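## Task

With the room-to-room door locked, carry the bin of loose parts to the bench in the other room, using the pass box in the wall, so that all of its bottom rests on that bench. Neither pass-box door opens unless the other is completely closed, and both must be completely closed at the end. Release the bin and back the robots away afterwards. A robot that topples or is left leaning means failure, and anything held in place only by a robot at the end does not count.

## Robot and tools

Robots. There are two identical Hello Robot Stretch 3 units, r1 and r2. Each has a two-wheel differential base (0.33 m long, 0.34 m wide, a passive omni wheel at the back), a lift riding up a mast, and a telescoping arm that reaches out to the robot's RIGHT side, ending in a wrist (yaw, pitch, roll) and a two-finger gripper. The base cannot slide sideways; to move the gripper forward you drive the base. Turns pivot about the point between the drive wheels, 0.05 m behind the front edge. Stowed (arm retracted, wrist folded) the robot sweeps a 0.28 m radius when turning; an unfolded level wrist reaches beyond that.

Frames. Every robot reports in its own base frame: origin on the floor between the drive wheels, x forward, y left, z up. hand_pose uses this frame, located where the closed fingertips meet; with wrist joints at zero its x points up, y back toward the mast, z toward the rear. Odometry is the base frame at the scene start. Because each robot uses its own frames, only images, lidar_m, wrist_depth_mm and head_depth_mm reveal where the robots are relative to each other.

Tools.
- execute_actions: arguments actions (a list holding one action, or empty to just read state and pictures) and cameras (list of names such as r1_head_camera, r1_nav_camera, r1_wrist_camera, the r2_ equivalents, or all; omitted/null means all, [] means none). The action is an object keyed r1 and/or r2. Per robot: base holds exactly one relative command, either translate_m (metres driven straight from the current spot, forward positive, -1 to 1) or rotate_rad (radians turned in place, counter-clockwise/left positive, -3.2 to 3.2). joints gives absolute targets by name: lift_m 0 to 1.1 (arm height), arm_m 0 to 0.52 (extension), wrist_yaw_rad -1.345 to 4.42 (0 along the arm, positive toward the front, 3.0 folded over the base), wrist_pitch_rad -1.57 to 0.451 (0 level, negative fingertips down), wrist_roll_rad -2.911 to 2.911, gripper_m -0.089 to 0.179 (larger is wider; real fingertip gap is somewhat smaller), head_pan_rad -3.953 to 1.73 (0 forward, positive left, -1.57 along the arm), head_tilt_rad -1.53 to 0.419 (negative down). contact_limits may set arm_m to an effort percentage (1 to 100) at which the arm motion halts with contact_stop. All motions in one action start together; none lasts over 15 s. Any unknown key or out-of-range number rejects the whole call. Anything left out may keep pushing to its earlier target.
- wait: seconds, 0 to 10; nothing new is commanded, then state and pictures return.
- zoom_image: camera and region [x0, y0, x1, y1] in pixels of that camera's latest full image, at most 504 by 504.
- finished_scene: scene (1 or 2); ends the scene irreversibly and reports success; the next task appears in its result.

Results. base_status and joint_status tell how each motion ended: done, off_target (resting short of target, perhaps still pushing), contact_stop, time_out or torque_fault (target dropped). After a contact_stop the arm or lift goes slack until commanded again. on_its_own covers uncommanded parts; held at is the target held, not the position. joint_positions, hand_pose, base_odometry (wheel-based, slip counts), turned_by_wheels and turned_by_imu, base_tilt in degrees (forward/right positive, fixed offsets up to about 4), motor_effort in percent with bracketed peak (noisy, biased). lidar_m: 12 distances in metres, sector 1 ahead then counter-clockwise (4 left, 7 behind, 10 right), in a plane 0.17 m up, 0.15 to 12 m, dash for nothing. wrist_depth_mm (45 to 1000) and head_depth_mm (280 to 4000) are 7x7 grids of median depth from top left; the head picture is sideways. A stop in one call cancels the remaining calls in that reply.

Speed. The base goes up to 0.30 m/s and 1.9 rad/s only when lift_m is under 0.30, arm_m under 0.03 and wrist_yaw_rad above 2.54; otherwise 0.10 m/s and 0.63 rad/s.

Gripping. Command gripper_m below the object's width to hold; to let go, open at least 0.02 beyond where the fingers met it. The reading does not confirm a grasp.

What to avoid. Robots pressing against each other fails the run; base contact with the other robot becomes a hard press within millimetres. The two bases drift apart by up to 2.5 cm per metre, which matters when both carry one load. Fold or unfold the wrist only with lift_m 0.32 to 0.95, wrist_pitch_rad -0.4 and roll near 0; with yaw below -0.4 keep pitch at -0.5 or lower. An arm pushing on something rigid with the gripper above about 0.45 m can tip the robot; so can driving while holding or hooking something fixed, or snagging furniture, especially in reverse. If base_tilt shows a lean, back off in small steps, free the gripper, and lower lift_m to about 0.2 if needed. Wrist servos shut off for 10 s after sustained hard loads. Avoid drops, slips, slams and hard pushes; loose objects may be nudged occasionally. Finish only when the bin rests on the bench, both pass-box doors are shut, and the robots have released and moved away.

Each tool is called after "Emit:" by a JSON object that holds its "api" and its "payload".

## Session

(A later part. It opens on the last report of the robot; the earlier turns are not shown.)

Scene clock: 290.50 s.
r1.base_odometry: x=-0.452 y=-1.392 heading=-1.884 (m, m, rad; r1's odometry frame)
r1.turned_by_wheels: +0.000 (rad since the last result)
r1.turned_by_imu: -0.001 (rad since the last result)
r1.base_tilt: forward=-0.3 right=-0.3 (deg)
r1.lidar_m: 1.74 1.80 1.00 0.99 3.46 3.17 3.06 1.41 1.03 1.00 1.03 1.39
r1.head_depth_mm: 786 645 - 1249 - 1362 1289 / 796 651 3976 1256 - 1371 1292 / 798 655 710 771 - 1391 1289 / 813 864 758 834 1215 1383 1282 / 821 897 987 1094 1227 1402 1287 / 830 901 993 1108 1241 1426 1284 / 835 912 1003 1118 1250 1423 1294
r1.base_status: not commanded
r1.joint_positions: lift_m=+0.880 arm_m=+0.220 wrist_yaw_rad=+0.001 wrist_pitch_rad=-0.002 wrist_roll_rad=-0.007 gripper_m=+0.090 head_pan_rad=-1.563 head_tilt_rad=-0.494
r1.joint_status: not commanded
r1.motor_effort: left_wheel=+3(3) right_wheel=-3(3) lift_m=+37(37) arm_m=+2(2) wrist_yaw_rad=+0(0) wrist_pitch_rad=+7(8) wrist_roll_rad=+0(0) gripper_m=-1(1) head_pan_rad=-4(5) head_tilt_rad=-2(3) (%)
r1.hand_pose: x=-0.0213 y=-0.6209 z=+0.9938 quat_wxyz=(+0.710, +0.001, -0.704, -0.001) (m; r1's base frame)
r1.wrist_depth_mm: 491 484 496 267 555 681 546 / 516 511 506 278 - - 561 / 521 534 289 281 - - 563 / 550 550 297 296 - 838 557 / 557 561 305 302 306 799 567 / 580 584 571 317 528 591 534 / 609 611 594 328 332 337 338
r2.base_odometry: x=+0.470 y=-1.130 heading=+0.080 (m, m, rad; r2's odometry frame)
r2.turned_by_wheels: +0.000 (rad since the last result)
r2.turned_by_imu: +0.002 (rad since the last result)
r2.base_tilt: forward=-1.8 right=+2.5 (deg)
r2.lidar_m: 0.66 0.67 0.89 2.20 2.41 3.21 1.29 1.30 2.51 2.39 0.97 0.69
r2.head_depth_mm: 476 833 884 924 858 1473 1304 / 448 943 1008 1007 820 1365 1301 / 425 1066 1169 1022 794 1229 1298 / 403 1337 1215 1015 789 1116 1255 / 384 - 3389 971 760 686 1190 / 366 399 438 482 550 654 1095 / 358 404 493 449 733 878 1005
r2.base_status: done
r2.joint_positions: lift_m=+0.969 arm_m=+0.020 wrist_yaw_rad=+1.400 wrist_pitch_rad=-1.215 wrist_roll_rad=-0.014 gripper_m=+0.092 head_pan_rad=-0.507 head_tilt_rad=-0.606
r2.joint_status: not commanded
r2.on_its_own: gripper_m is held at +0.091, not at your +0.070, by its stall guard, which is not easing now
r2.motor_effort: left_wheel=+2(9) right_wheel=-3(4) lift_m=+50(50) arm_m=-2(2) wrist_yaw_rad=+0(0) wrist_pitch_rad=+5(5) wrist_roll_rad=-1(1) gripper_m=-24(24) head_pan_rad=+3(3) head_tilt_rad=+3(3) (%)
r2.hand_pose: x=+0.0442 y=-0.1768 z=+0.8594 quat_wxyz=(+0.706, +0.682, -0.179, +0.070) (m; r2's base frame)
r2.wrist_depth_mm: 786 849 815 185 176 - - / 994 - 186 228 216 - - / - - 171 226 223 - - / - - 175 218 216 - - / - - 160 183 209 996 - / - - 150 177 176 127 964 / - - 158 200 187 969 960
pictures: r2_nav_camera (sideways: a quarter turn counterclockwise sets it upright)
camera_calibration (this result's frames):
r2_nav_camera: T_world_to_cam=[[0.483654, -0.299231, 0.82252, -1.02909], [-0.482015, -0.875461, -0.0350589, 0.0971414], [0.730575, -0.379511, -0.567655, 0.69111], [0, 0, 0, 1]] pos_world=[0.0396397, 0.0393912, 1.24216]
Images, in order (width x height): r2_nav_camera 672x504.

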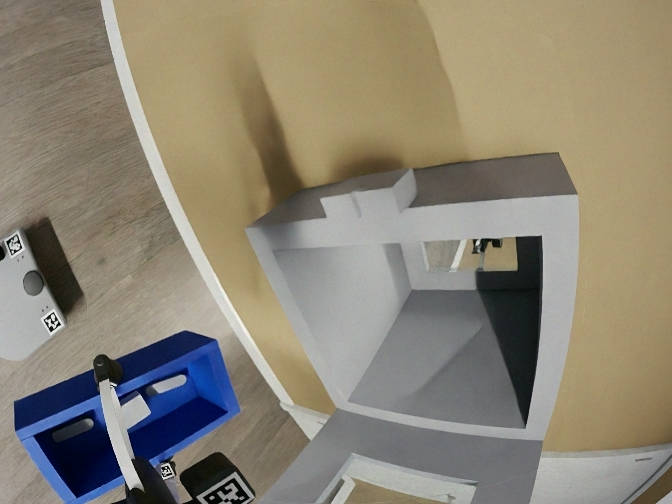

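Emit:
{"api": "execute_actions", "payload": {"actions": [{"r2":{"base":{"rotate_rad":1.61},"joints":{"arm_m":0.005,"head_pan_rad":-1.7,"head_tilt_rad":-0.7}}}], "cameras": []}}

Emit:
{"api": "execute_actions", "payload": {"actions": [{"r2":{"base":{"translate_m":-0.36}}}], "cameras": []}}

Emit:
{"api": "execute_actions", "payload": {"actions": [{"r2":{"joints":{"wrist_yaw_rad":0.06}}}], "cameras": ["r2_nav_camera","r2_head_camera"]}}

Scene clock: 302.03 s.
r1.base_odometry: x=-0.452 y=-1.392 heading=-1.884 (m, m, rad; r1's odometry frame)
r1.turned_by_wheels: +0.000 (rad since the last result)
r1.turned_by_imu: +0.000 (rad since the last result)
r1.base_tilt: forward=-0.3 right=-0.4 (deg)
r1.lidar_m: 1.74 1.80 1.00 0.99 3.47 3.18 3.05 1.41 1.03 1.00 1.04 1.39
r1.head_depth_mm: 789 645 - 1252 - 1356 1288 / 793 649 3950 1258 - 1372 1285 / 800 655 712 770 - 1393 1278 / 813 866 759 837 1218 1383 1283 / 824 895 981 1093 1230 1397 1290 / 825 904 992 1106 1242 1420 1287 / 834 910 1003 1112 1257 1412 1296
r1.base_status: not commanded
r1.joint_positions: lift_m=+0.880 arm_m=+0.220 wrist_yaw_rad=+0.001 wrist_pitch_rad=-0.002 wrist_roll_rad=-0.007 gripper_m=+0.090 head_pan_rad=-1.563 head_tilt_rad=-0.494
r1.joint_status: not commanded
r1.motor_effort: left_wheel=+3(3) right_wheel=-4(4) lift_m=+37(37) arm_m=+2(2) wrist_yaw_rad=+0(0) wrist_pitch_rad=+8(8) wrist_roll_rad=+0(0) gripper_m=+0(0) head_pan_rad=-4(5) head_tilt_rad=-3(2) (%)
r1.hand_pose: x=-0.0213 y=-0.6209 z=+0.9938 quat_wxyz=(+0.710, +0.001, -0.704, -0.001) (m; r1's base frame)
r1.wrist_depth_mm: 502 495 491 267 554 676 551 / 507 516 508 274 - - 574 / 530 518 289 284 - - 570 / 548 540 297 294 - 832 560 / 563 565 305 305 308 766 556 / 589 580 576 313 525 591 543 / 603 612 599 329 332 334 340
r2.base_odometry: x=+0.470 y=-1.130 heading=+1.689 (m, m, rad; r2's odometry frame)
r2.turned_by_wheels: +1.610 (rad since the last result)
r2.turned_by_imu: +1.622 (rad since the last result)
r2.base_tilt: forward=-1.6 right=+2.5 (deg)
r2.lidar_m: 2.35 2.44 3.34 1.29 1.32 2.48 2.40 0.93 0.68 0.66 0.68 0.93
r2.head_depth_mm: 363 405 1053 969 - - 1220 / 411 418 460 498 - - - / 540 590 537 488 - - - / 544 605 682 777 - - - / 541 600 675 771 890 1072 - / 537 596 669 764 888 1045 - / 534 592 665 757 878 1040 -
r2.base_status: done
r2.joint_positions: lift_m=+0.969 arm_m=+0.005 wrist_yaw_rad=+1.400 wrist_pitch_rad=-1.215 wrist_roll_rad=-0.014 gripper_m=+0.092 head_pan_rad=-1.693 head_tilt_rad=-0.691
r2.joint_status: all done
r2.on_its_own: gripper_m is held at +0.091, not at your +0.070, by its stall guard, which is not easing now
r2.motor_effort: left_wheel=-3(8) right_wheel=+1(6) lift_m=+50(50) arm_m=-3(2) wrist_yaw_rad=+0(0) wrist_pitch_rad=+5(5) wrist_roll_rad=-1(1) gripper_m=-24(24) head_pan_rad=-3(35) head_tilt_rad=-3(12) (%)
r2.hand_pose: x=+0.0442 y=-0.1618 z=+0.8594 quat_wxyz=(+0.706, +0.682, -0.179, +0.070) (m; r2's base frame)
r2.wrist_depth_mm: - - - 185 175 739 583 / - - 186 228 216 766 587 / - - 171 226 222 799 611 / - - 175 218 215 834 632 / - - 160 183 208 828 651 / - - 151 177 175 128 650 / - - 158 200 187 960 647
pictures: none
No camera images: the call's "cameras" was empty. Leave "cameras" out to get every camera's image.

Scene clock: 306.60 s.
r1.base_odometry: x=-0.452 y=-1.392 heading=-1.884 (m, m, rad; r1's odometry frame)
r1.turned_by_wheels: +0.000 (rad since the last result)
r1.turned_by_imu: +0.000 (rad since the last result)
r1.base_tilt: forward=-0.3 right=-0.3 (deg)
r1.lidar_m: 1.74 1.80 1.00 0.99 3.46 3.17 3.05 1.41 1.03 1.00 1.04 1.39
r1.head_depth_mm: 787 645 3610 1255 - 1357 1287 / 794 650 1594 1258 - 1368 1291 / 798 655 712 773 - 1388 1290 / 814 867 760 833 1215 1380 1285 / 819 897 985 1095 1227 1402 1287 / 830 901 992 1107 1245 1419 1286 / 835 912 1007 1118 1254 1419 1290
r1.base_status: not commanded
r1.joint_positions: lift_m=+0.880 arm_m=+0.220 wrist_yaw_rad=+0.001 wrist_pitch_rad=-0.002 wrist_roll_rad=-0.007 gripper_m=+0.090 head_pan_rad=-1.563 head_tilt_rad=-0.494
r1.joint_status: not commanded
r1.motor_effort: left_wheel=+3(3) right_wheel=-3(3) lift_m=+37(37) arm_m=+3(2) wrist_yaw_rad=+0(0) wrist_pitch_rad=+7(7) wrist_roll_rad=+1(0) gripper_m=-1(0) head_pan_rad=-5(5) head_tilt_rad=-2(2) (%)
r1.hand_pose: x=-0.0213 y=-0.6209 z=+0.9938 quat_wxyz=(+0.710, +0.001, -0.704, -0.001) (m; r1's base frame)
r1.wrist_depth_mm: 492 496 487 268 567 677 542 / 511 508 508 275 - - 566 / 530 519 291 286 - - 567 / 544 549 300 294 - 843 556 / 570 566 303 304 310 804 563 / 598 592 575 316 518 606 532 / 602 604 592 328 332 337 335
r2.base_odometry: x=+0.513 y=-1.488 heading=+1.689 (m, m, rad; r2's odometry frame)
r2.turned_by_wheels: +0.000 (rad since the last result)
r2.turned_by_imu: -0.001 (rad since the last result)
r2.base_tilt: forward=-1.7 right=+2.5 (deg)
r2.lidar_m: 2.54 2.82 3.79 1.27 2.91 2.10 2.03 0.93 0.68 0.66 0.68 0.93
r2.head_depth_mm: 787 801 808 816 - - 1226 / 861 951 1038 965 - - - / 1233 3453 1078 895 - - - / 2491 - 1075 891 - - - / 2501 3783 1072 887 715 1073 - / 858 956 1032 881 714 865 - / 806 828 814 801 692 1041 -
r2.base_status: done
r2.joint_positions: lift_m=+0.969 arm_m=+0.005 wrist_yaw_rad=+1.400 wrist_pitch_rad=-1.215 wrist_roll_rad=-0.014 gripper_m=+0.092 head_pan_rad=-1.693 head_tilt_rad=-0.691
r2.joint_status: not commanded
r2.on_its_own: gripper_m is held at +0.091, not at your +0.070, by its stall guard, which is not easing now
r2.motor_effort: left_wheel=-3(10) right_wheel=+2(2) lift_m=+50(50) arm_m=-3(2) wrist_yaw_rad=+0(0) wrist_pitch_rad=+5(5) wrist_roll_rad=-1(1) gripper_m=-24(25) head_pan_rad=-3(3) head_tilt_rad=-3(4) (%)
r2.hand_pose: x=+0.0442 y=-0.1618 z=+0.8594 quat_wxyz=(+0.706, +0.682, -0.179, +0.070) (m; r2's base frame)
r2.wrist_depth_mm: - - - 185 175 731 328 / - - 185 229 216 769 339 / - - 170 227 223 801 613 / - - 174 218 216 840 640 / - - 159 183 209 821 644 / - - 150 177 175 128 648 / - - 158 200 187 948 640
pictures: none
No camera images: the call's "cameras" was empty. Leave "cameras" out to get every camera's image.

Scene clock: 308.27 s.
r1.base_odometry: x=-0.452 y=-1.392 heading=-1.884 (m, m, rad; r1's odometry frame)
r1.turned_by_wheels: +0.000 (rad since the last result)
r1.turned_by_imu: +0.000 (rad since the last result)
r1.base_tilt: forward=-0.3 right=-0.3 (deg)
r1.lidar_m: 1.74 1.81 1.00 0.99 3.48 3.16 3.06 1.41 1.04 1.00 1.04 1.39
r1.head_depth_mm: 788 644 - 1258 - 1362 1289 / 793 651 1653 1259 - 1378 1294 / 800 654 713 774 - 1384 1287 / 813 865 759 834 1217 1384 1285 / 820 896 984 1092 1230 1403 1285 / 828 902 992 1107 1242 1413 1285 / 834 912 1005 1115 1251 1422 1298
r1.base_status: not commanded
r1.joint_positions: lift_m=+0.880 arm_m=+0.220 wrist_yaw_rad=+0.001 wrist_pitch_rad=-0.002 wrist_roll_rad=-0.007 gripper_m=+0.090 head_pan_rad=-1.563 head_tilt_rad=-0.494
r1.joint_status: not commanded
r1.motor_effort: left_wheel=+3(3) right_wheel=-3(3) lift_m=+37(37) arm_m=+2(3) wrist_yaw_rad=+1(0) wrist_pitch_rad=+8(8) wrist_roll_rad=+0(0) gripper_m=+2(1) head_pan_rad=-5(5) head_tilt_rad=-2(3) (%)
r1.hand_pose: x=-0.0213 y=-0.6209 z=+0.9938 quat_wxyz=(+0.710, +0.001, -0.704, -0.001) (m; r1's base frame)
r1.wrist_depth_mm: 499 491 486 267 554 668 543 / 512 512 508 274 - - 572 / 524 527 289 287 - - 570 / 543 547 297 292 - 856 563 / 564 569 306 303 306 790 560 / 584 585 567 316 518 593 529 / 600 612 615 329 334 336 338
r2.base_odometry: x=+0.513 y=-1.488 heading=+1.689 (m, m, rad; r2's odometry frame)
r2.turned_by_wheels: +0.000 (rad since the last result)
r2.turned_by_imu: +0.000 (rad since the last result)
r2.base_tilt: forward=-1.7 right=+2.5 (deg)
r2.lidar_m: 2.54 2.81 3.79 1.27 2.89 2.10 2.04 0.93 0.68 0.66 0.68 0.93
r2.head_depth_mm: 786 801 810 815 - - - / 860 953 1031 965 - - - / 1222 3433 1076 896 - - - / 2493 - 1070 892 - - - / 2519 3798 1068 888 735 462 459 / 857 953 1034 882 714 1058 1200 / 804 828 812 798 693 1046 1189
r2.base_status: not commanded
r2.joint_positions: lift_m=+0.969 arm_m=+0.005 wrist_yaw_rad=+0.062 wrist_pitch_rad=-1.215 wrist_roll_rad=-0.015 gripper_m=+0.092 head_pan_rad=-1.693 head_tilt_rad=-0.691
r2.joint_status: all done
r2.on_its_own: gripper_m is held at +0.091, not at your +0.070, by its stall guard, which is not easing now
r2.motor_effort: left_wheel=-2(3) right_wheel=+2(2) lift_m=+50(50) arm_m=-2(2) wrist_yaw_rad=-2(2) wrist_pitch_rad=+5(5) wrist_roll_rad=-1(1) gripper_m=-23(24) head_pan_rad=-3(3) head_tilt_rad=-4(4) (%)
r2.hand_pose: x=-0.0175 y=-0.2167 z=+0.8594 quat_wxyz=(+0.597, +0.424, -0.563, -0.383) (m; r2's base frame)
r2.wrist_depth_mm: 767 735 344 185 174 329 334 / - - 185 229 215 826 842 / - - 171 226 222 - - / - - 174 218 214 - - / - - 159 182 209 - 1000 / - - 151 177 175 128 970 / - 992 159 200 188 965 955
pictures: r2_head_camera (sideways: a quarter turn clockwise sets it upright), r2_nav_camera (sideways: a quarter turn counterclockwise sets it upright)
camera_calibration (this result's frames):
r2_head_camera: T_world_to_cam=[[0.0191138, 0.611944, -0.79067, 1.0519], [0.996571, -0.0753395, -0.0342182, 0.0450263], [-0.0805082, -0.787304, -0.611286, 0.750783], [0, 0, 0, 1]] pos_world=[-0.00453354, -0.0492182, 1.29219]
r2_nav_camera: T_world_to_cam=[[-0.104034, -0.628232, 0.771039, -0.958394], [-0.992025, 0.121011, -0.0352529, 0.100501], [-0.0711571, -0.768557, -0.635811, 0.784666], [0, 0, 0, 1]] pos_world=[0.0558286, -0.0111946, 1.2414]
Images, in order (width x height): r2_head_camera 896x504, r2_nav_camera 672x504.

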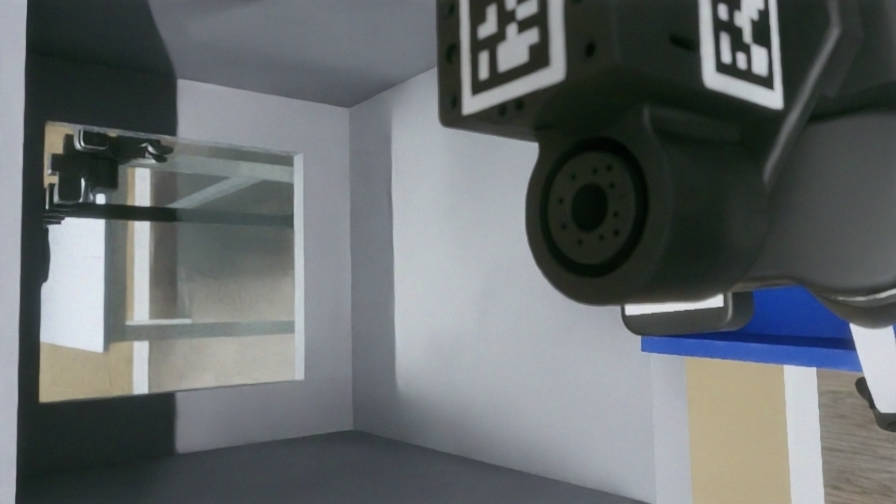

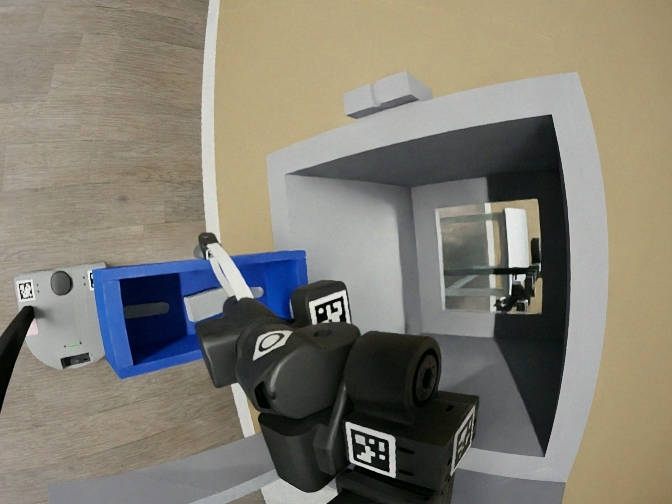

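Emit:
{"api": "execute_actions", "payload": {"actions": [{"r2":{"joints":{"arm_m":0.515,"lift_m":0.95},"contact_limits":{"arm_m":12}}}], "cameras": ["r2_wrist_camera","r2_head_camera"]}}

Scene clock: 319.10 s.
r1.base_odometry: x=-0.452 y=-1.392 heading=-1.884 (m, m, rad; r1's odometry frame)
r1.turned_by_wheels: +0.000 (rad since the last result)
r1.turned_by_imu: +0.000 (rad since the last result)
r1.base_tilt: forward=-0.3 right=-0.3 (deg)
r1.lidar_m: 1.74 1.81 1.00 0.99 3.49 3.17 3.04 1.41 1.03 1.00 1.04 1.39
r1.head_depth_mm: 788 645 1204 1076 - 1353 1290 / 794 650 3662 1246 - 1376 1294 / 797 657 711 774 - 1392 1290 / 810 864 761 835 1215 1385 1285 / 821 897 988 1095 1222 1404 1288 / 826 903 996 1103 1247 1422 1285 / 836 909 1003 1117 1251 1418 1290
r1.base_status: not commanded
r1.joint_positions: lift_m=+0.880 arm_m=+0.220 wrist_yaw_rad=+0.001 wrist_pitch_rad=-0.002 wrist_roll_rad=-0.007 gripper_m=+0.090 head_pan_rad=-1.563 head_tilt_rad=-0.494
r1.joint_status: not commanded
r1.motor_effort: left_wheel=+3(3) right_wheel=-4(3) lift_m=+37(37) arm_m=+2(1) wrist_yaw_rad=+0(0) wrist_pitch_rad=+8(8) wrist_roll_rad=+0(0) gripper_m=+0(0) head_pan_rad=-5(5) head_tilt_rad=-3(3) (%)
r1.hand_pose: x=-0.0213 y=-0.6209 z=+0.9938 quat_wxyz=(+0.710, +0.001, -0.704, -0.001) (m; r1's base frame)
r1.wrist_depth_mm: 492 495 494 268 559 677 542 / 514 516 508 276 600 791 570 / 522 525 288 283 - 715 575 / 540 541 299 293 - 782 557 / 572 557 304 304 310 635 567 / 582 581 574 317 528 486 533 / 613 612 601 326 333 337 338
r2.base_odometry: x=+0.513 y=-1.488 heading=+1.689 (m, m, rad; r2's odometry frame)
r2.turned_by_wheels: +0.000 (rad since the last result)
r2.turned_by_imu: +0.000 (rad since the last result)
r2.base_tilt: forward=-1.7 right=+2.6 (deg)
r2.lidar_m: 2.55 2.81 3.78 1.27 2.90 2.10 2.04 0.93 0.68 0.66 0.68 0.93
r2.head_depth_mm: 788 797 - - 704 1134 1245 / 862 926 - 871 725 1113 1240 / 1223 - 1081 893 721 1103 1231 / 1549 - 1056 810 708 1087 1224 / 2508 3540 1039 745 703 1070 1209 / 856 958 1031 882 711 1060 1203 / 804 828 812 798 692 1044 1192
r2.base_status: not commanded
r2.joint_positions: lift_m=+0.950 arm_m=+0.515 wrist_yaw_rad=+0.060 wrist_pitch_rad=-1.216 wrist_roll_rad=-0.015 gripper_m=+0.092 head_pan_rad=-1.693 head_tilt_rad=-0.691
r2.joint_status: all done
r2.on_its_own: gripper_m is held at +0.091, not at your +0.070, by its stall guard, which is not easing now
r2.motor_effort: left_wheel=-3(3) right_wheel=+2(2) lift_m=+22(44) arm_m=+2(3) wrist_yaw_rad=+0(2) wrist_pitch_rad=+5(5) wrist_roll_rad=-1(0) gripper_m=-24(24) head_pan_rad=-3(3) head_tilt_rad=-3(4) (%)
r2.contact_limits: arm_m 12 (drawing in: default 18, maximum 29; extending or still: default 23, maximum 38)
r2.hand_pose: x=-0.0177 y=-0.7261 z=+0.8404 quat_wxyz=(+0.596, +0.424, -0.563, -0.384) (m; r2's base frame)
r2.wrist_depth_mm: 234 288 282 186 175 270 271 / 237 279 185 228 216 263 262 / 239 272 170 226 222 256 256 / 242 261 174 218 214 249 248 / 244 256 160 182 209 242 240 / 247 - 151 177 176 127 236 / 238 240 159 199 187 229 228
pictures: r2_head_camera (sideways: a quarter turn clockwise sets it upright), r2_wrist_camera
camera_calibration (this result's frames):
r2_head_camera: T_world_to_cam=[[0.0191505, 0.612009, -0.790619, 1.05183], [0.996567, -0.0753832, -0.0342143, 0.0450212], [-0.0805388, -0.78725, -0.611352, 0.750868], [0, 0, 0, 1]] pos_world=[-0.00453574, -0.0492169, 1.29219]
r2_wrist_camera: T_world_to_cam=[[-0.997232, -0.0664036, -0.0334555, -0.0316159], [-0.0590341, 0.980636, -0.186729, 0.902709], [0.0452072, -0.184237, -0.981842, 0.860487], [0, 0, 0, 1]] pos_world=[-0.0171381, -0.728794, 1.01237]
Images, in order (width x height): r2_head_camera 896x504, r2_wrist_camera 644x364.

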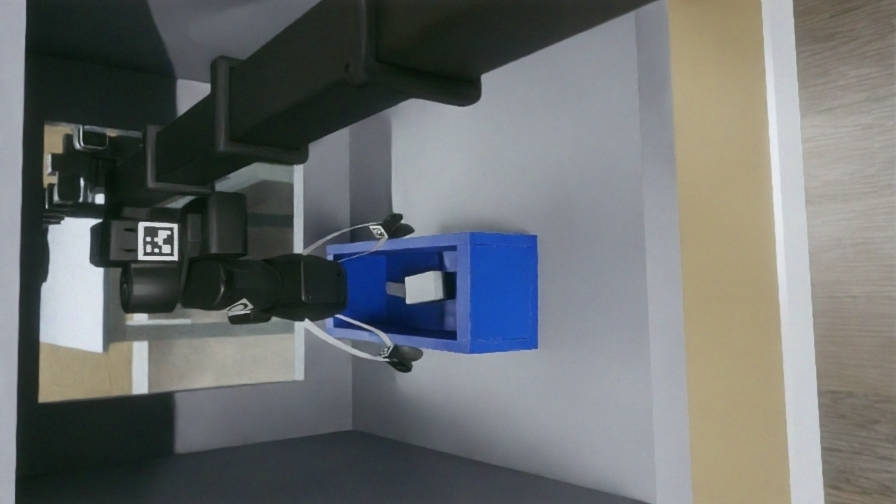

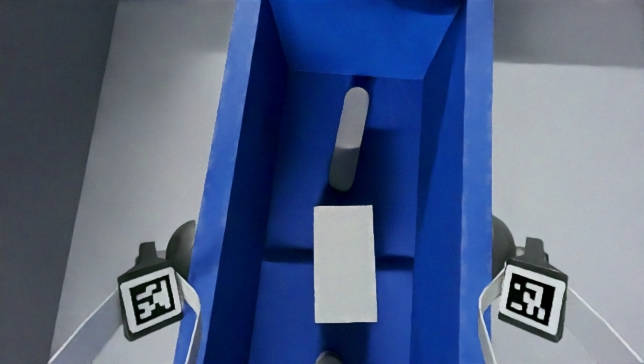

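Emit:
{"api": "execute_actions", "payload": {"actions": [{"r2":{"base":{"translate_m":-0.05},"joints":{"lift_m":0.934,"head_pan_rad":-2.6}}}], "cameras": ["r2_nav_camera"]}}

Emit:
{"api": "execute_actions", "payload": {"actions": [{"r2":{"joints":{"lift_m":0.926}}}], "cameras": []}}

Scene clock: 328.50 s.
r1.base_odometry: x=-0.452 y=-1.392 heading=-1.884 (m, m, rad; r1's odometry frame)
r1.turned_by_wheels: +0.000 (rad since the last result)
r1.turned_by_imu: +0.000 (rad since the last result)
r1.base_tilt: forward=-0.3 right=-0.3 (deg)
r1.lidar_m: 1.73 1.81 1.00 0.99 3.48 3.17 3.06 1.41 1.04 1.00 1.04 1.39
r1.head_depth_mm: 787 644 3662 1115 - 1351 1292 / 792 650 3112 1126 - 1372 1281 / 800 655 711 773 - 1389 1290 / 812 866 757 835 1218 1390 1292 / 822 898 985 1094 1230 1403 1284 / 827 903 994 1103 1241 1421 1282 / 836 910 1003 1117 1254 1416 1286
r1.base_status: not commanded
r1.joint_positions: lift_m=+0.880 arm_m=+0.220 wrist_yaw_rad=+0.001 wrist_pitch_rad=-0.002 wrist_roll_rad=-0.007 gripper_m=+0.090 head_pan_rad=-1.563 head_tilt_rad=-0.494
r1.joint_status: not commanded
r1.motor_effort: left_wheel=+3(3) right_wheel=-3(3) lift_m=+37(37) arm_m=+2(2) wrist_yaw_rad=+0(0) wrist_pitch_rad=+8(8) wrist_roll_rad=+0(0) gripper_m=+0(0) head_pan_rad=-5(5) head_tilt_rad=-3(3) (%)
r1.hand_pose: x=-0.0213 y=-0.6209 z=+0.9938 quat_wxyz=(+0.710, +0.001, -0.704, -0.001) (m; r1's base frame)
r1.wrist_depth_mm: 493 501 493 268 562 673 547 / 512 504 505 275 624 - 562 / 528 523 288 283 620 854 562 / 551 550 300 295 641 858 571 / 555 569 306 304 307 726 571 / 588 591 571 314 524 528 533 / 612 607 603 327 330 337 340
r2.base_odometry: x=+0.519 y=-1.537 heading=+1.689 (m, m, rad; r2's odometry frame)
r2.turned_by_wheels: +0.000 (rad since the last result)
r2.turned_by_imu: +0.000 (rad since the last result)
r2.base_tilt: forward=-1.7 right=+2.5 (deg)
r2.lidar_m: 2.54 2.87 3.77 1.26 2.83 2.05 1.98 0.93 0.68 0.66 0.68 0.93
r2.head_depth_mm: - - 2166 2159 1732 1479 - / - - 1893 2085 1719 1505 - / - 287 1474 1792 1720 - - / 285 303 1238 1432 1633 - - / 298 331 1081 1214 1387 - - / 324 375 442 505 - - 1191 / 358 410 479 572 - - 1184
r2.base_status: done
r2.joint_positions: lift_m=+0.934 arm_m=+0.515 wrist_yaw_rad=+0.060 wrist_pitch_rad=-1.216 wrist_roll_rad=-0.015 gripper_m=+0.092 head_pan_rad=-2.593 head_tilt_rad=-0.691
r2.joint_status: all done
r2.on_its_own: gripper_m is held at +0.091, not at your +0.070, by its stall guard, which is not easing now
r2.motor_effort: left_wheel=-2(9) right_wheel=+1(3) lift_m=+22(22) arm_m=+2(2) wrist_yaw_rad=-1(0) wrist_pitch_rad=+5(5) wrist_roll_rad=-1(1) gripper_m=-23(23) head_pan_rad=-3(35) head_tilt_rad=-4(4) (%)
r2.hand_pose: x=-0.0177 y=-0.7261 z=+0.8244 quat_wxyz=(+0.596, +0.424, -0.563, -0.384) (m; r2's base frame)
r2.wrist_depth_mm: 270 269 264 185 175 254 252 / 265 262 186 228 215 246 246 / 255 253 171 226 222 240 239 / 247 246 174 219 215 234 231 / 242 239 159 182 209 227 226 / 235 - 151 177 175 128 219 / 229 225 159 199 188 214 214
pictures: r2_nav_camera (sideways: a quarter turn counterclockwise sets it upright)
camera_calibration (this result's frames):
r2_nav_camera: T_world_to_cam=[[-0.55682, -0.309147, 0.77096, -0.955529], [-0.521971, 0.852234, -0.035253, 0.0976339], [-0.64614, -0.422049, -0.635907, 0.788298], [0, 0, 0, 1]] pos_world=[0.0282553, -0.0459056, 1.2414]
Images, in order (width x height): r2_nav_camera 672x504.

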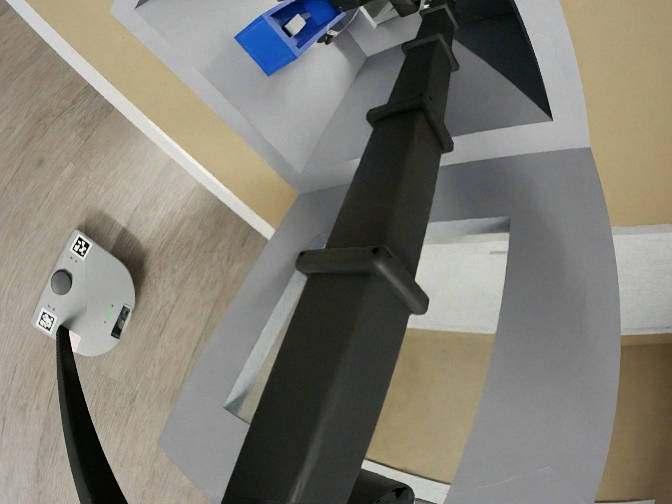

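Scene clock: 329.20 s.
r1.base_odometry: x=-0.452 y=-1.392 heading=-1.884 (m, m, rad; r1's odometry frame)
r1.turned_by_wheels: +0.000 (rad since the last result)
r1.turned_by_imu: +0.000 (rad since the last result)
r1.base_tilt: forward=-0.3 right=-0.3 (deg)
r1.lidar_m: 1.74 1.80 1.00 0.99 3.48 3.17 3.06 1.41 1.04 1.00 1.03 1.39
r1.head_depth_mm: 789 644 3695 1119 - 1356 1291 / 793 649 3180 1191 - 1370 1290 / 798 656 711 773 - 1387 1286 / 813 867 758 836 1214 1387 1287 / 821 898 982 1091 1225 1407 1287 / 827 905 994 1104 1247 1424 1292 / 835 910 1004 1117 1252 1422 1292
r1.base_status: not commanded
r1.joint_positions: lift_m=+0.880 arm_m=+0.220 wrist_yaw_rad=+0.001 wrist_pitch_rad=-0.002 wrist_roll_rad=-0.007 gripper_m=+0.090 head_pan_rad=-1.563 head_tilt_rad=-0.494
r1.joint_status: not commanded
r1.motor_effort: left_wheel=+3(3) right_wheel=-4(4) lift_m=+37(37) arm_m=+2(2) wrist_yaw_rad=+0(0) wrist_pitch_rad=+7(7) wrist_roll_rad=+1(0) gripper_m=+0(1) head_pan_rad=-4(5) head_tilt_rad=-3(3) (%)
r1.hand_pose: x=-0.0213 y=-0.6209 z=+0.9938 quat_wxyz=(+0.710, +0.001, -0.704, -0.001) (m; r1's base frame)
r1.wrist_depth_mm: 490 487 487 268 566 690 551 / 511 512 509 278 597 - 559 / 526 523 291 284 619 859 565 / 545 544 298 296 - 857 563 / 560 562 304 304 306 730 553 / 596 576 572 317 530 526 536 / 597 605 600 328 334 335 341
r2.base_odometry: x=+0.519 y=-1.537 heading=+1.689 (m, m, rad; r2's odometry frame)
r2.turned_by_wheels: +0.000 (rad since the last result)
r2.turned_by_imu: +0.000 (rad since the last result)
r2.base_tilt: forward=-1.7 right=+2.5 (deg)
r2.lidar_m: 2.55 2.87 3.79 1.27 2.83 2.05 1.99 0.93 0.68 0.66 0.68 0.93
r2.head_depth_mm: - - 2179 2151 1741 1455 - / - - 1901 2075 1737 1485 - / - 287 1477 1792 1718 1517 - / 285 303 1241 1428 1631 - - / 298 331 1077 1211 1390 - - / 325 375 444 505 563 - 1179 / 358 410 479 574 - - 1177
r2.base_status: not commanded
r2.joint_positions: lift_m=+0.926 arm_m=+0.515 wrist_yaw_rad=+0.060 wrist_pitch_rad=-1.216 wrist_roll_rad=-0.015 gripper_m=+0.092 head_pan_rad=-2.593 head_tilt_rad=-0.691
r2.joint_status: all done
r2.on_its_own: gripper_m is held at +0.091, not at your +0.070, by its stall guard, which is not easing now
r2.motor_effort: left_wheel=-2(2) right_wheel=+1(1) lift_m=+22(24) arm_m=+2(2) wrist_yaw_rad=+0(0) wrist_pitch_rad=+5(5) wrist_roll_rad=-1(1) gripper_m=-23(24) head_pan_rad=-3(3) head_tilt_rad=-3(4) (%)
r2.hand_pose: x=-0.0177 y=-0.7261 z=+0.8164 quat_wxyz=(+0.596, +0.424, -0.563, -0.384) (m; r2's base frame)
r2.wrist_depth_mm: 263 261 256 185 175 244 244 / 255 254 185 228 216 238 237 / 248 243 170 225 222 231 229 / 240 238 175 218 215 225 224 / 233 232 160 182 209 219 218 / 226 - 150 177 175 128 212 / 221 216 159 200 187 206 206
pictures: none
No camera images: the call's "cameras" was empty. Leave "cameras" out to get every camera's image.

Emit:
{"api": "execute_actions", "payload": {"actions": [{"r2":{"joints":{"gripper_m":0.179,"head_pan_rad":-1.7}}}], "cameras": []}}

Emit:
{"api": "execute_actions", "payload": {"actions": [{"r2":{"joints":{"lift_m":0.985}}}], "cameras": ["r2_head_camera"]}}

Emit:
{"api": "execute_actions", "payload": {"actions": [{"r2":{"joints":{"arm_m":0.005},"contact_limits":{"arm_m":12}}}], "cameras": ["r2_nav_camera"]}}

Emit:
{"api": "execute_actions", "payload": {"actions": [{"r2":{"base":{"rotate_rad":1.56},"joints":{"gripper_m":0.0,"lift_m":0.69}}}], "cameras": []}}

Emit:
{"api": "execute_actions", "payload": {"actions": [{"r2":{"base":{"translate_m":0.48},"joints":{"wrist_yaw_rad":1.57,"wrist_pitch_rad":0.02}}}], "cameras": []}}

Emit:
{"api": "execute_actions", "payload": {"actions": [{"r2":{"base":{"rotate_rad":-1.56},"joints":{"head_pan_rad":-2.2,"head_tilt_rad":-0.9}}}], "cameras": ["r2_nav_camera"]}}

Scene clock: 354.27 s.
r1.base_odometry: x=-0.452 y=-1.392 heading=-1.884 (m, m, rad; r1's odometry frame)
r1.turned_by_wheels: +0.000 (rad since the last result)
r1.turned_by_imu: +0.000 (rad since the last result)
r1.base_tilt: forward=-0.3 right=-0.3 (deg)
r1.lidar_m: 1.74 1.80 1.00 0.99 3.49 3.16 3.06 1.41 1.03 1.00 1.04 1.39
r1.head_depth_mm: 788 646 3635 1144 - 1351 1286 / 794 650 3140 1187 - 1370 1293 / 799 657 710 771 - 1388 1291 / 813 866 758 833 1212 1390 1288 / 822 893 986 1094 1231 1398 1283 / 830 905 992 1107 1244 1425 1287 / 837 914 1004 1121 1249 1422 1289
r1.base_status: not commanded
r1.joint_positions: lift_m=+0.880 arm_m=+0.220 wrist_yaw_rad=+0.001 wrist_pitch_rad=-0.002 wrist_roll_rad=-0.007 gripper_m=+0.090 head_pan_rad=-1.563 head_tilt_rad=-0.494
r1.joint_status: not commanded
r1.motor_effort: left_wheel=+3(3) right_wheel=-3(3) lift_m=+37(37) arm_m=+2(2) wrist_yaw_rad=+0(0) wrist_pitch_rad=+8(8) wrist_roll_rad=+0(1) gripper_m=+0(0) head_pan_rad=-5(5) head_tilt_rad=-2(3) (%)
r1.hand_pose: x=-0.0213 y=-0.6209 z=+0.9938 quat_wxyz=(+0.710, +0.001, -0.704, -0.001) (m; r1's base frame)
r1.wrist_depth_mm: 492 495 495 266 565 683 546 / 508 518 501 275 612 - 580 / 528 530 286 285 622 853 567 / 548 545 298 293 635 840 563 / 560 575 309 304 309 730 556 / 586 583 580 316 525 534 534 / 598 603 604 329 333 336 336
r2.base_odometry: x=+0.519 y=-1.537 heading=+1.689 (m, m, rad; r2's odometry frame)
r2.turned_by_wheels: +0.000 (rad since the last result)
r2.turned_by_imu: +0.000 (rad since the last result)
r2.base_tilt: forward=-1.8 right=+2.6 (deg)
r2.lidar_m: 2.56 2.87 3.77 1.27 2.83 2.05 1.99 0.93 0.68 0.66 0.68 0.93
r2.head_depth_mm: 634 647 629 - - 1171 1251 / 833 862 - 869 714 1128 1247 / 882 - 1063 895 721 1112 1230 / 1598 - 1074 845 712 1089 1222 / 2471 3718 1040 842 707 1071 1212 / - - 1057 880 713 1053 1190 / 838 929 1004 878 711 1038 1191
r2.base_status: not commanded
r2.joint_positions: lift_m=+0.926 arm_m=+0.515 wrist_yaw_rad=+0.060 wrist_pitch_rad=-1.208 wrist_roll_rad=-0.015 gripper_m=+0.179 head_pan_rad=-1.707 head_tilt_rad=-0.692
r2.joint_status: all done
r2.motor_effort: left_wheel=-2(2) right_wheel=+1(1) lift_m=+22(22) arm_m=+1(2) wrist_yaw_rad=-1(1) wrist_pitch_rad=+3(5) wrist_roll_rad=+0(1) gripper_m=+0(98) head_pan_rad=+3(35) head_tilt_rad=-4(4) (%)
r2.hand_pose: x=-0.0176 y=-0.7280 z=+0.8170 quat_wxyz=(+0.598, +0.422, -0.565, -0.381) (m; r2's base frame)
r2.wrist_depth_mm: 267 265 257 184 173 247 247 / 259 257 185 232 215 239 239 / 250 247 190 229 226 233 232 / 243 238 176 222 218 227 226 / 235 233 165 187 212 220 220 / 230 224 153 181 178 215 - / - 218 159 203 185 209 206
pictures: none
No camera images: the call's "cameras" was empty. Leave "cameras" out to get every camera's image.

Scene clock: 355.63 s.
r1.base_odometry: x=-0.452 y=-1.392 heading=-1.884 (m, m, rad; r1's odometry frame)
r1.turned_by_wheels: +0.000 (rad since the last result)
r1.turned_by_imu: +0.000 (rad since the last result)
r1.base_tilt: forward=-0.3 right=-0.4 (deg)
r1.lidar_m: 1.73 1.80 1.00 0.99 3.50 3.17 3.06 1.41 1.03 1.00 1.04 1.39
r1.head_depth_mm: 788 645 3686 1179 - 1349 1285 / 794 650 3663 1192 - 1372 1289 / 799 655 713 773 - 1392 1288 / 813 869 759 836 1217 1382 1288 / 823 894 980 1094 1229 1407 1290 / 829 903 994 1104 1244 1417 1287 / 837 910 1004 1118 1255 1429 1286
r1.base_status: not commanded
r1.joint_positions: lift_m=+0.880 arm_m=+0.220 wrist_yaw_rad=+0.001 wrist_pitch_rad=-0.002 wrist_roll_rad=-0.007 gripper_m=+0.090 head_pan_rad=-1.563 head_tilt_rad=-0.494
r1.joint_status: not commanded
r1.motor_effort: left_wheel=+3(3) right_wheel=-3(3) lift_m=+37(37) arm_m=+2(2) wrist_yaw_rad=+0(0) wrist_pitch_rad=+7(8) wrist_roll_rad=+0(0) gripper_m=+1(1) head_pan_rad=-5(5) head_tilt_rad=-3(3) (%)
r1.hand_pose: x=-0.0213 y=-0.6209 z=+0.9938 quat_wxyz=(+0.710, +0.001, -0.704, -0.001) (m; r1's base frame)
r1.wrist_depth_mm: 497 492 487 268 557 676 548 / 509 508 510 275 616 - 563 / 531 520 288 286 625 857 565 / 545 550 297 294 - 781 558 / 566 560 306 305 307 729 563 / 585 586 573 316 530 527 534 / 615 600 605 328 332 337 336
r2.base_odometry: x=+0.519 y=-1.537 heading=+1.689 (m, m, rad; r2's odometry frame)
r2.turned_by_wheels: +0.000 (rad since the last result)
r2.turned_by_imu: +0.000 (rad since the last result)
r2.base_tilt: forward=-1.7 right=+2.6 (deg)
r2.lidar_m: 2.55 2.86 3.78 1.26 2.82 2.04 1.98 0.93 0.68 0.66 0.68 0.93
r2.head_depth_mm: 634 615 - 707 673 1144 1244 / 799 - 959 844 724 1128 1239 / 832 2705 1055 895 722 1104 1233 / 822 3627 1059 860 710 1094 1223 / 2428 3565 1046 842 709 1066 1210 / - 3993 1057 886 713 1057 1197 / 836 928 999 876 711 1042 1192
r2.base_status: not commanded
r2.joint_positions: lift_m=+0.984 arm_m=+0.515 wrist_yaw_rad=+0.060 wrist_pitch_rad=-1.207 wrist_roll_rad=-0.015 gripper_m=+0.179 head_pan_rad=-1.707 head_tilt_rad=-0.692
r2.joint_status: all done
r2.motor_effort: left_wheel=-2(2) right_wheel=+1(1) lift_m=+45(47) arm_m=+2(2) wrist_yaw_rad=-1(1) wrist_pitch_rad=+2(3) wrist_roll_rad=+0(1) gripper_m=+0(0) head_pan_rad=+3(3) head_tilt_rad=-4(4) (%)
r2.hand_pose: x=-0.0175 y=-0.7282 z=+0.8751 quat_wxyz=(+0.598, +0.421, -0.565, -0.381) (m; r2's base frame)
r2.wrist_depth_mm: 295 334 328 324 319 315 310 / 295 320 315 234 226 305 303 / 302 309 308 290 286 296 293 / 302 302 296 282 277 288 284 / 292 294 286 272 261 279 277 / 285 282 277 263 248 272 - / - 274 261 260 257 263 259
pictures: r2_head_camera (sideways: a quarter turn clockwise sets it upright)
camera_calibration (this result's frames):
r2_head_camera: T_world_to_cam=[[0.0278517, 0.611748, -0.790562, 1.05171], [0.995397, -0.0895279, -0.0342099, 0.0450227], [-0.0917052, -0.78597, -0.611426, 0.751033], [0, 0, 0, 1]] pos_world=[-0.00523363, -0.04906, 1.29218]
Images, in order (width x height): r2_head_camera 896x504.

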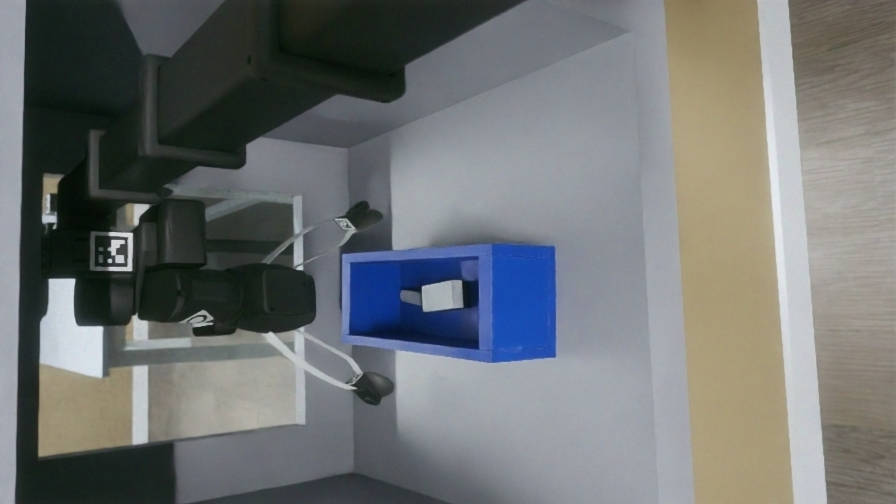

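Scene clock: 360.57 s.
r1.base_odometry: x=-0.452 y=-1.392 heading=-1.884 (m, m, rad; r1's odometry frame)
r1.turned_by_wheels: +0.000 (rad since the last result)
r1.turned_by_imu: +0.000 (rad since the last result)
r1.base_tilt: forward=-0.2 right=-0.3 (deg)
r1.lidar_m: 1.74 1.81 1.00 0.99 3.47 3.17 3.06 1.41 1.04 1.00 1.03 1.40
r1.head_depth_mm: 787 645 - 1200 - 1352 1286 / 793 648 3706 1209 - 1368 1287 / 800 654 711 772 - 1397 1289 / 811 867 760 836 1215 1384 1288 / 821 893 986 1096 1230 1406 1289 / 828 903 996 1110 1236 1418 1291 / 837 910 1001 1118 1256 1427 1297
r1.base_status: not commanded
r1.joint_positions: lift_m=+0.880 arm_m=+0.220 wrist_yaw_rad=+0.001 wrist_pitch_rad=-0.002 wrist_roll_rad=-0.007 gripper_m=+0.090 head_pan_rad=-1.563 head_tilt_rad=-0.494
r1.joint_status: not commanded
r1.motor_effort: left_wheel=+3(3) right_wheel=-3(3) lift_m=+37(37) arm_m=+2(2) wrist_yaw_rad=+0(0) wrist_pitch_rad=+8(8) wrist_roll_rad=+0(0) gripper_m=+1(0) head_pan_rad=-5(5) head_tilt_rad=-2(3) (%)
r1.hand_pose: x=-0.0213 y=-0.6209 z=+0.9938 quat_wxyz=(+0.710, +0.001, -0.704, -0.001) (m; r1's base frame)
r1.wrist_depth_mm: 502 498 493 267 563 685 553 / 520 507 506 276 - - 566 / 523 531 289 286 - - 572 / 543 548 295 294 - 856 554 / 566 560 309 303 307 747 550 / 593 572 576 314 523 540 523 / 613 613 603 327 332 336 339
r2.base_odometry: x=+0.519 y=-1.537 heading=+1.689 (m, m, rad; r2's odometry frame)
r2.turned_by_wheels: +0.000 (rad since the last result)
r2.turned_by_imu: +0.000 (rad since the last result)
r2.base_tilt: forward=-1.7 right=+2.4 (deg)
r2.lidar_m: 2.55 2.87 3.79 1.27 2.82 2.04 1.98 0.93 0.68 0.66 0.68 0.93
r2.head_depth_mm: 633 648 657 - - - - / 834 867 884 - - - - / 881 986 1056 927 - - - / 1604 3629 1071 891 - - - / 2476 3805 1052 845 716 1133 1214 / - - 1051 882 714 1056 1206 / 837 926 997 881 711 1042 1198
r2.base_status: not commanded
r2.joint_positions: lift_m=+0.984 arm_m=+0.005 wrist_yaw_rad=+0.060 wrist_pitch_rad=-1.207 wrist_roll_rad=-0.015 gripper_m=+0.179 head_pan_rad=-1.707 head_tilt_rad=-0.692
r2.joint_status: all done
r2.motor_effort: left_wheel=-2(2) right_wheel=+1(1) lift_m=+46(45) arm_m=-3(1) wrist_yaw_rad=-1(1) wrist_pitch_rad=+2(2) wrist_roll_rad=-1(0) gripper_m=+0(0) head_pan_rad=+3(3) head_tilt_rad=-4(4) (%)
r2.contact_limits: arm_m 12 (drawing in: default 18, maximum 29; extending or still: default 23, maximum 38)
r2.hand_pose: x=-0.0175 y=-0.2188 z=+0.8751 quat_wxyz=(+0.598, +0.422, -0.565, -0.381) (m; r2's base frame)
r2.wrist_depth_mm: 762 380 370 358 348 339 332 / - 1000 962 921 881 848 815 / - - - - - - - / - - - - - - - / - - - - - - - / - - - - - 998 - / - - - 983 1000 972 964
pictures: r2_nav_camera (sideways: a quarter turn counterclockwise sets it upright)
camera_calibration (this result's frames):
r2_nav_camera: T_world_to_cam=[[-0.112873, -0.626843, 0.770926, -0.958193], [-0.990225, 0.13495, -0.0352531, 0.10049], [-0.0819383, -0.76737, -0.635948, 0.78491], [0, 0, 0, 1]] pos_world=[0.0556678, -0.0118819, 1.2414]
Images, in order (width x height): r2_nav_camera 672x504.

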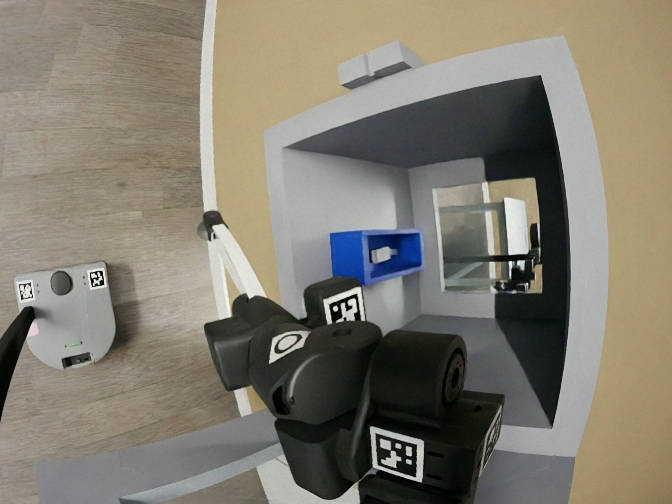

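Scene clock: 364.07 s.
r1.base_odometry: x=-0.452 y=-1.392 heading=-1.884 (m, m, rad; r1's odometry frame)
r1.turned_by_wheels: +0.000 (rad since the last result)
r1.turned_by_imu: +0.000 (rad since the last result)
r1.base_tilt: forward=-0.2 right=-0.3 (deg)
r1.lidar_m: 1.74 1.81 1.00 0.99 3.49 3.15 3.05 1.42 1.03 1.00 1.04 1.39
r1.head_depth_mm: 790 644 3964 1200 - 1354 1289 / 794 649 3170 1204 - 1374 1286 / 803 658 711 772 - 1389 1284 / 810 867 759 835 1218 1384 1288 / 821 896 984 1093 1226 1402 1292 / 830 905 992 1104 1243 1413 1283 / 835 907 1003 1116 1257 1424 1293
r1.base_status: not commanded
r1.joint_positions: lift_m=+0.880 arm_m=+0.220 wrist_yaw_rad=+0.001 wrist_pitch_rad=-0.002 wrist_roll_rad=-0.007 gripper_m=+0.090 head_pan_rad=-1.563 head_tilt_rad=-0.494
r1.joint_status: not commanded
r1.motor_effort: left_wheel=+3(3) right_wheel=-3(3) lift_m=+37(37) arm_m=+2(3) wrist_yaw_rad=+0(0) wrist_pitch_rad=+8(8) wrist_roll_rad=+0(0) gripper_m=-2(1) head_pan_rad=-5(5) head_tilt_rad=-3(2) (%)
r1.hand_pose: x=-0.0213 y=-0.6209 z=+0.9938 quat_wxyz=(+0.710, +0.001, -0.704, -0.001) (m; r1's base frame)
r1.wrist_depth_mm: 492 496 492 266 566 665 554 / 510 515 514 276 - - 563 / 529 526 290 289 - - 559 / 552 545 298 294 - 848 557 / 555 571 305 304 307 755 560 / 582 577 578 313 520 533 541 / 606 601 587 328 334 337 338
r2.base_odometry: x=+0.519 y=-1.537 heading=-3.034 (m, m, rad; r2's odometry frame)
r2.turned_by_wheels: +1.560 (rad since the last result)
r2.turned_by_imu: +1.572 (rad since the last result)
r2.base_tilt: forward=-1.7 right=+2.5 (deg)
r2.lidar_m: 1.26 2.83 2.05 1.98 0.94 0.68 0.66 0.68 0.93 2.51 2.86 3.78
r2.head_depth_mm: 1571 1590 1622 1655 1642 1455 1246 / 2090 2124 2180 2059 1729 1450 1241 / 2453 2722 2715 2129 1721 1444 1243 / 2416 2712 2818 2122 1718 1439 1239 / 2410 2674 2763 2121 1706 1435 1233 / 2390 2640 2774 2106 1704 1429 1232 / 2378 2658 2753 2118 1705 1430 1225
r2.base_status: done
r2.joint_positions: lift_m=+0.691 arm_m=+0.005 wrist_yaw_rad=+0.060 wrist_pitch_rad=-1.207 wrist_roll_rad=-0.015 gripper_m=+0.000 head_pan_rad=-1.707 head_tilt_rad=-0.692
r2.joint_status: all done
r2.motor_effort: left_wheel=-3(10) right_wheel=+2(5) lift_m=+17(39) arm_m=-3(3) wrist_yaw_rad=-2(1) wrist_pitch_rad=+2(2) wrist_roll_rad=+0(0) gripper_m=-4(98) head_pan_rad=+3(2) head_tilt_rad=-3(3) (%)
r2.hand_pose: x=-0.0175 y=-0.2188 z=+0.5812 quat_wxyz=(+0.598, +0.422, -0.565, -0.381) (m; r2's base frame)
r2.wrist_depth_mm: 890 885 855 849 841 834 812 / 859 841 848 820 810 803 800 / 838 826 798 796 794 778 757 / 808 796 784 761 765 755 759 / 788 770 773 755 751 734 728 / 761 755 738 - 723 718 702 / 730 729 726 - - 686 683
pictures: none
No camera images: the call's "cameras" was empty. Leave "cameras" out to get every camera's image.

Scene clock: 370.33 s.
r1.base_odometry: x=-0.452 y=-1.392 heading=-1.884 (m, m, rad; r1's odometry frame)
r1.turned_by_wheels: +0.000 (rad since the last result)
r1.turned_by_imu: +0.000 (rad since the last result)
r1.base_tilt: forward=-0.2 right=-0.3 (deg)
r1.lidar_m: 1.73 1.80 1.00 0.99 3.49 3.15 3.06 1.42 1.04 1.00 1.04 1.39
r1.head_depth_mm: 787 644 - 1203 - 1359 1292 / 795 648 3193 1208 - 1373 1288 / 798 655 712 770 - 1385 1287 / 815 865 759 834 1216 1385 1291 / 822 896 984 1091 1230 1397 1285 / 828 905 991 1109 1242 1425 1291 / 835 913 1006 1116 1251 1425 1282
r1.base_status: not commanded
r1.joint_positions: lift_m=+0.880 arm_m=+0.220 wrist_yaw_rad=+0.001 wrist_pitch_rad=-0.002 wrist_roll_rad=-0.007 gripper_m=+0.090 head_pan_rad=-1.563 head_tilt_rad=-0.494
r1.joint_status: not commanded
r1.motor_effort: left_wheel=+3(3) right_wheel=-3(3) lift_m=+37(37) arm_m=+3(2) wrist_yaw_rad=+0(0) wrist_pitch_rad=+8(7) wrist_roll_rad=+0(0) gripper_m=+0(0) head_pan_rad=-5(4) head_tilt_rad=-3(2) (%)
r1.hand_pose: x=-0.0213 y=-0.6209 z=+0.9938 quat_wxyz=(+0.710, +0.001, -0.704, -0.001) (m; r1's base frame)
r1.wrist_depth_mm: 495 499 484 266 570 681 552 / 521 504 512 275 - - 566 / 530 530 285 285 - - 563 / 547 543 298 293 - 861 562 / 565 567 309 303 308 736 569 / 588 584 574 316 521 534 530 / 604 605 601 328 333 337 341
r2.base_odometry: x=+0.041 y=-1.589 heading=-3.034 (m, m, rad; r2's odometry frame)
r2.turned_by_wheels: +0.000 (rad since the last result)
r2.turned_by_imu: +0.002 (rad since the last result)
r2.base_tilt: forward=-1.6 right=+2.4 (deg)
r2.lidar_m: 0.78 2.84 2.05 1.97 1.59 1.18 1.13 1.18 1.61 2.76 2.85 3.27
r2.head_depth_mm: 2504 2686 2680 2167 1725 1454 1245 / 2474 2776 2849 2142 1733 1445 1243 / 2454 2731 2813 2149 1720 1449 1266 / 2453 2692 2808 2138 1711 1438 1266 / 2430 2661 2786 2119 1715 1438 1232 / 2396 2666 2777 2103 1706 1423 1229 / 2381 2632 2738 2106 1698 1425 1228
r2.base_status: done
r2.joint_positions: lift_m=+0.691 arm_m=+0.005 wrist_yaw_rad=+1.569 wrist_pitch_rad=-0.004 wrist_roll_rad=-0.015 gripper_m=+0.000 head_pan_rad=-1.707 head_tilt_rad=-0.692
r2.joint_status: all done
r2.motor_effort: left_wheel=-3(5) right_wheel=+1(5) lift_m=+18(18) arm_m=-2(3) wrist_yaw_rad=+0(2) wrist_pitch_rad=+8(9) wrist_roll_rad=-1(0) gripper_m=-4(4) head_pan_rad=+3(2) head_tilt_rad=-4(4) (%)
r2.hand_pose: x=+0.2348 y=-0.1508 z=+0.8041 quat_wxyz=(+0.506, +0.497, -0.495, +0.502) (m; r2's base frame)
r2.wrist_depth_mm: - - - - - - - / - - - - - - - / - - - - - - - / - - - - - - - / - - 802 927 - - - / - - 783 - - - - / - - 813 808 - - -
pictures: none
No camera images: the call's "cameras" was empty. Leave "cameras" out to get every camera's image.

Scene clock: 373.73 s.
r1.base_odometry: x=-0.452 y=-1.392 heading=-1.884 (m, m, rad; r1's odometry frame)
r1.turned_by_wheels: +0.000 (rad since the last result)
r1.turned_by_imu: +0.000 (rad since the last result)
r1.base_tilt: forward=-0.2 right=-0.4 (deg)
r1.lidar_m: 1.74 1.80 1.00 0.99 3.46 3.18 3.05 1.41 1.03 1.00 1.04 1.39
r1.head_depth_mm: 790 645 - 1195 - 1362 1285 / 794 650 3700 1203 - 1369 1292 / 799 655 711 772 - 1389 1283 / 812 865 759 835 1218 1383 1291 / 823 894 986 1096 1222 1412 1291 / 829 906 996 1106 1239 1426 1289 / 837 910 1006 1121 1256 1420 1288
r1.base_status: not commanded
r1.joint_positions: lift_m=+0.880 arm_m=+0.220 wrist_yaw_rad=+0.001 wrist_pitch_rad=-0.002 wrist_roll_rad=-0.007 gripper_m=+0.090 head_pan_rad=-1.563 head_tilt_rad=-0.494
r1.joint_status: not commanded
r1.motor_effort: left_wheel=+3(3) right_wheel=-3(3) lift_m=+37(37) arm_m=+2(2) wrist_yaw_rad=+0(0) wrist_pitch_rad=+8(8) wrist_roll_rad=+0(0) gripper_m=-1(0) head_pan_rad=-5(5) head_tilt_rad=-2(3) (%)
r1.hand_pose: x=-0.0213 y=-0.6209 z=+0.9938 quat_wxyz=(+0.710, +0.001, -0.704, -0.001) (m; r1's base frame)
r1.wrist_depth_mm: 497 502 481 268 557 675 542 / 517 509 503 274 - - 567 / 531 526 289 284 - - 566 / 543 551 299 292 - 828 568 / 575 564 307 304 310 744 561 / 592 570 574 315 532 540 534 / 613 611 600 330 330 336 336
r2.base_odometry: x=+0.041 y=-1.589 heading=+1.689 (m, m, rad; r2's odometry frame)
r2.turned_by_wheels: -1.560 (rad since the last result)
r2.turned_by_imu: -1.572 (rad since the last result)
r2.base_tilt: forward=-1.6 right=+2.6 (deg)
r2.lidar_m: 2.76 2.86 3.28 0.78 2.82 2.05 1.97 1.59 1.18 1.14 1.18 1.62
r2.head_depth_mm: 1487 1775 2007 1710 1481 1298 1160 / 1352 1597 1919 1731 1477 1300 1186 / 358 409 490 631 1445 1325 - / 417 476 554 661 1443 1364 1127 / 1161 1304 780 1663 1465 1337 1114 / 797 885 1422 1620 1465 1332 - / 840 980 1338 1554 1470 1283 1164
r2.base_status: done
r2.joint_positions: lift_m=+0.691 arm_m=+0.005 wrist_yaw_rad=+1.569 wrist_pitch_rad=-0.004 wrist_roll_rad=-0.015 gripper_m=+0.000 head_pan_rad=-2.193 head_tilt_rad=-0.889
r2.joint_status: all done
r2.motor_effort: left_wheel=+4(10) right_wheel=-4(7) lift_m=+17(17) arm_m=-3(2) wrist_yaw_rad=+0(0) wrist_pitch_rad=+7(7) wrist_roll_rad=+0(0) gripper_m=-4(4) head_pan_rad=-3(26) head_tilt_rad=-5(21) (%)
r2.hand_pose: x=+0.2348 y=-0.1507 z=+0.8042 quat_wxyz=(+0.506, +0.497, -0.495, +0.502) (m; r2's base frame)
r2.wrist_depth_mm: - - - - - - - / - - - - - - - / - - - - - - - / - - - - - - - / - - - - - - - / - - - - - - - / - - - - - - -
pictures: r2_nav_camera (sideways: a quarter turn counterclockwise sets it upright)
camera_calibration (this result's frames):
r2_nav_camera: T_world_to_cam=[[-0.473487, -0.614232, 0.631292, -0.774025], [-0.80846, 0.587526, -0.0347186, 0.0986768], [-0.349575, -0.526813, -0.774768, 0.967089], [0, 0, 0, 1]] pos_world=[0.0513563, -0.0239308, 1.24133]
Images, in order (width x height): r2_nav_camera 672x504.

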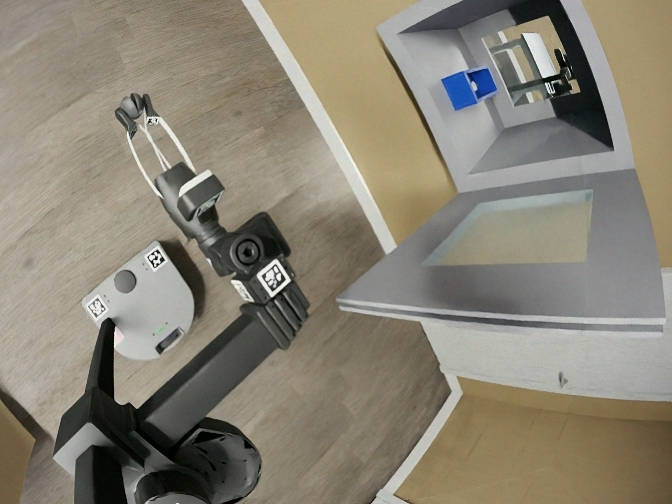

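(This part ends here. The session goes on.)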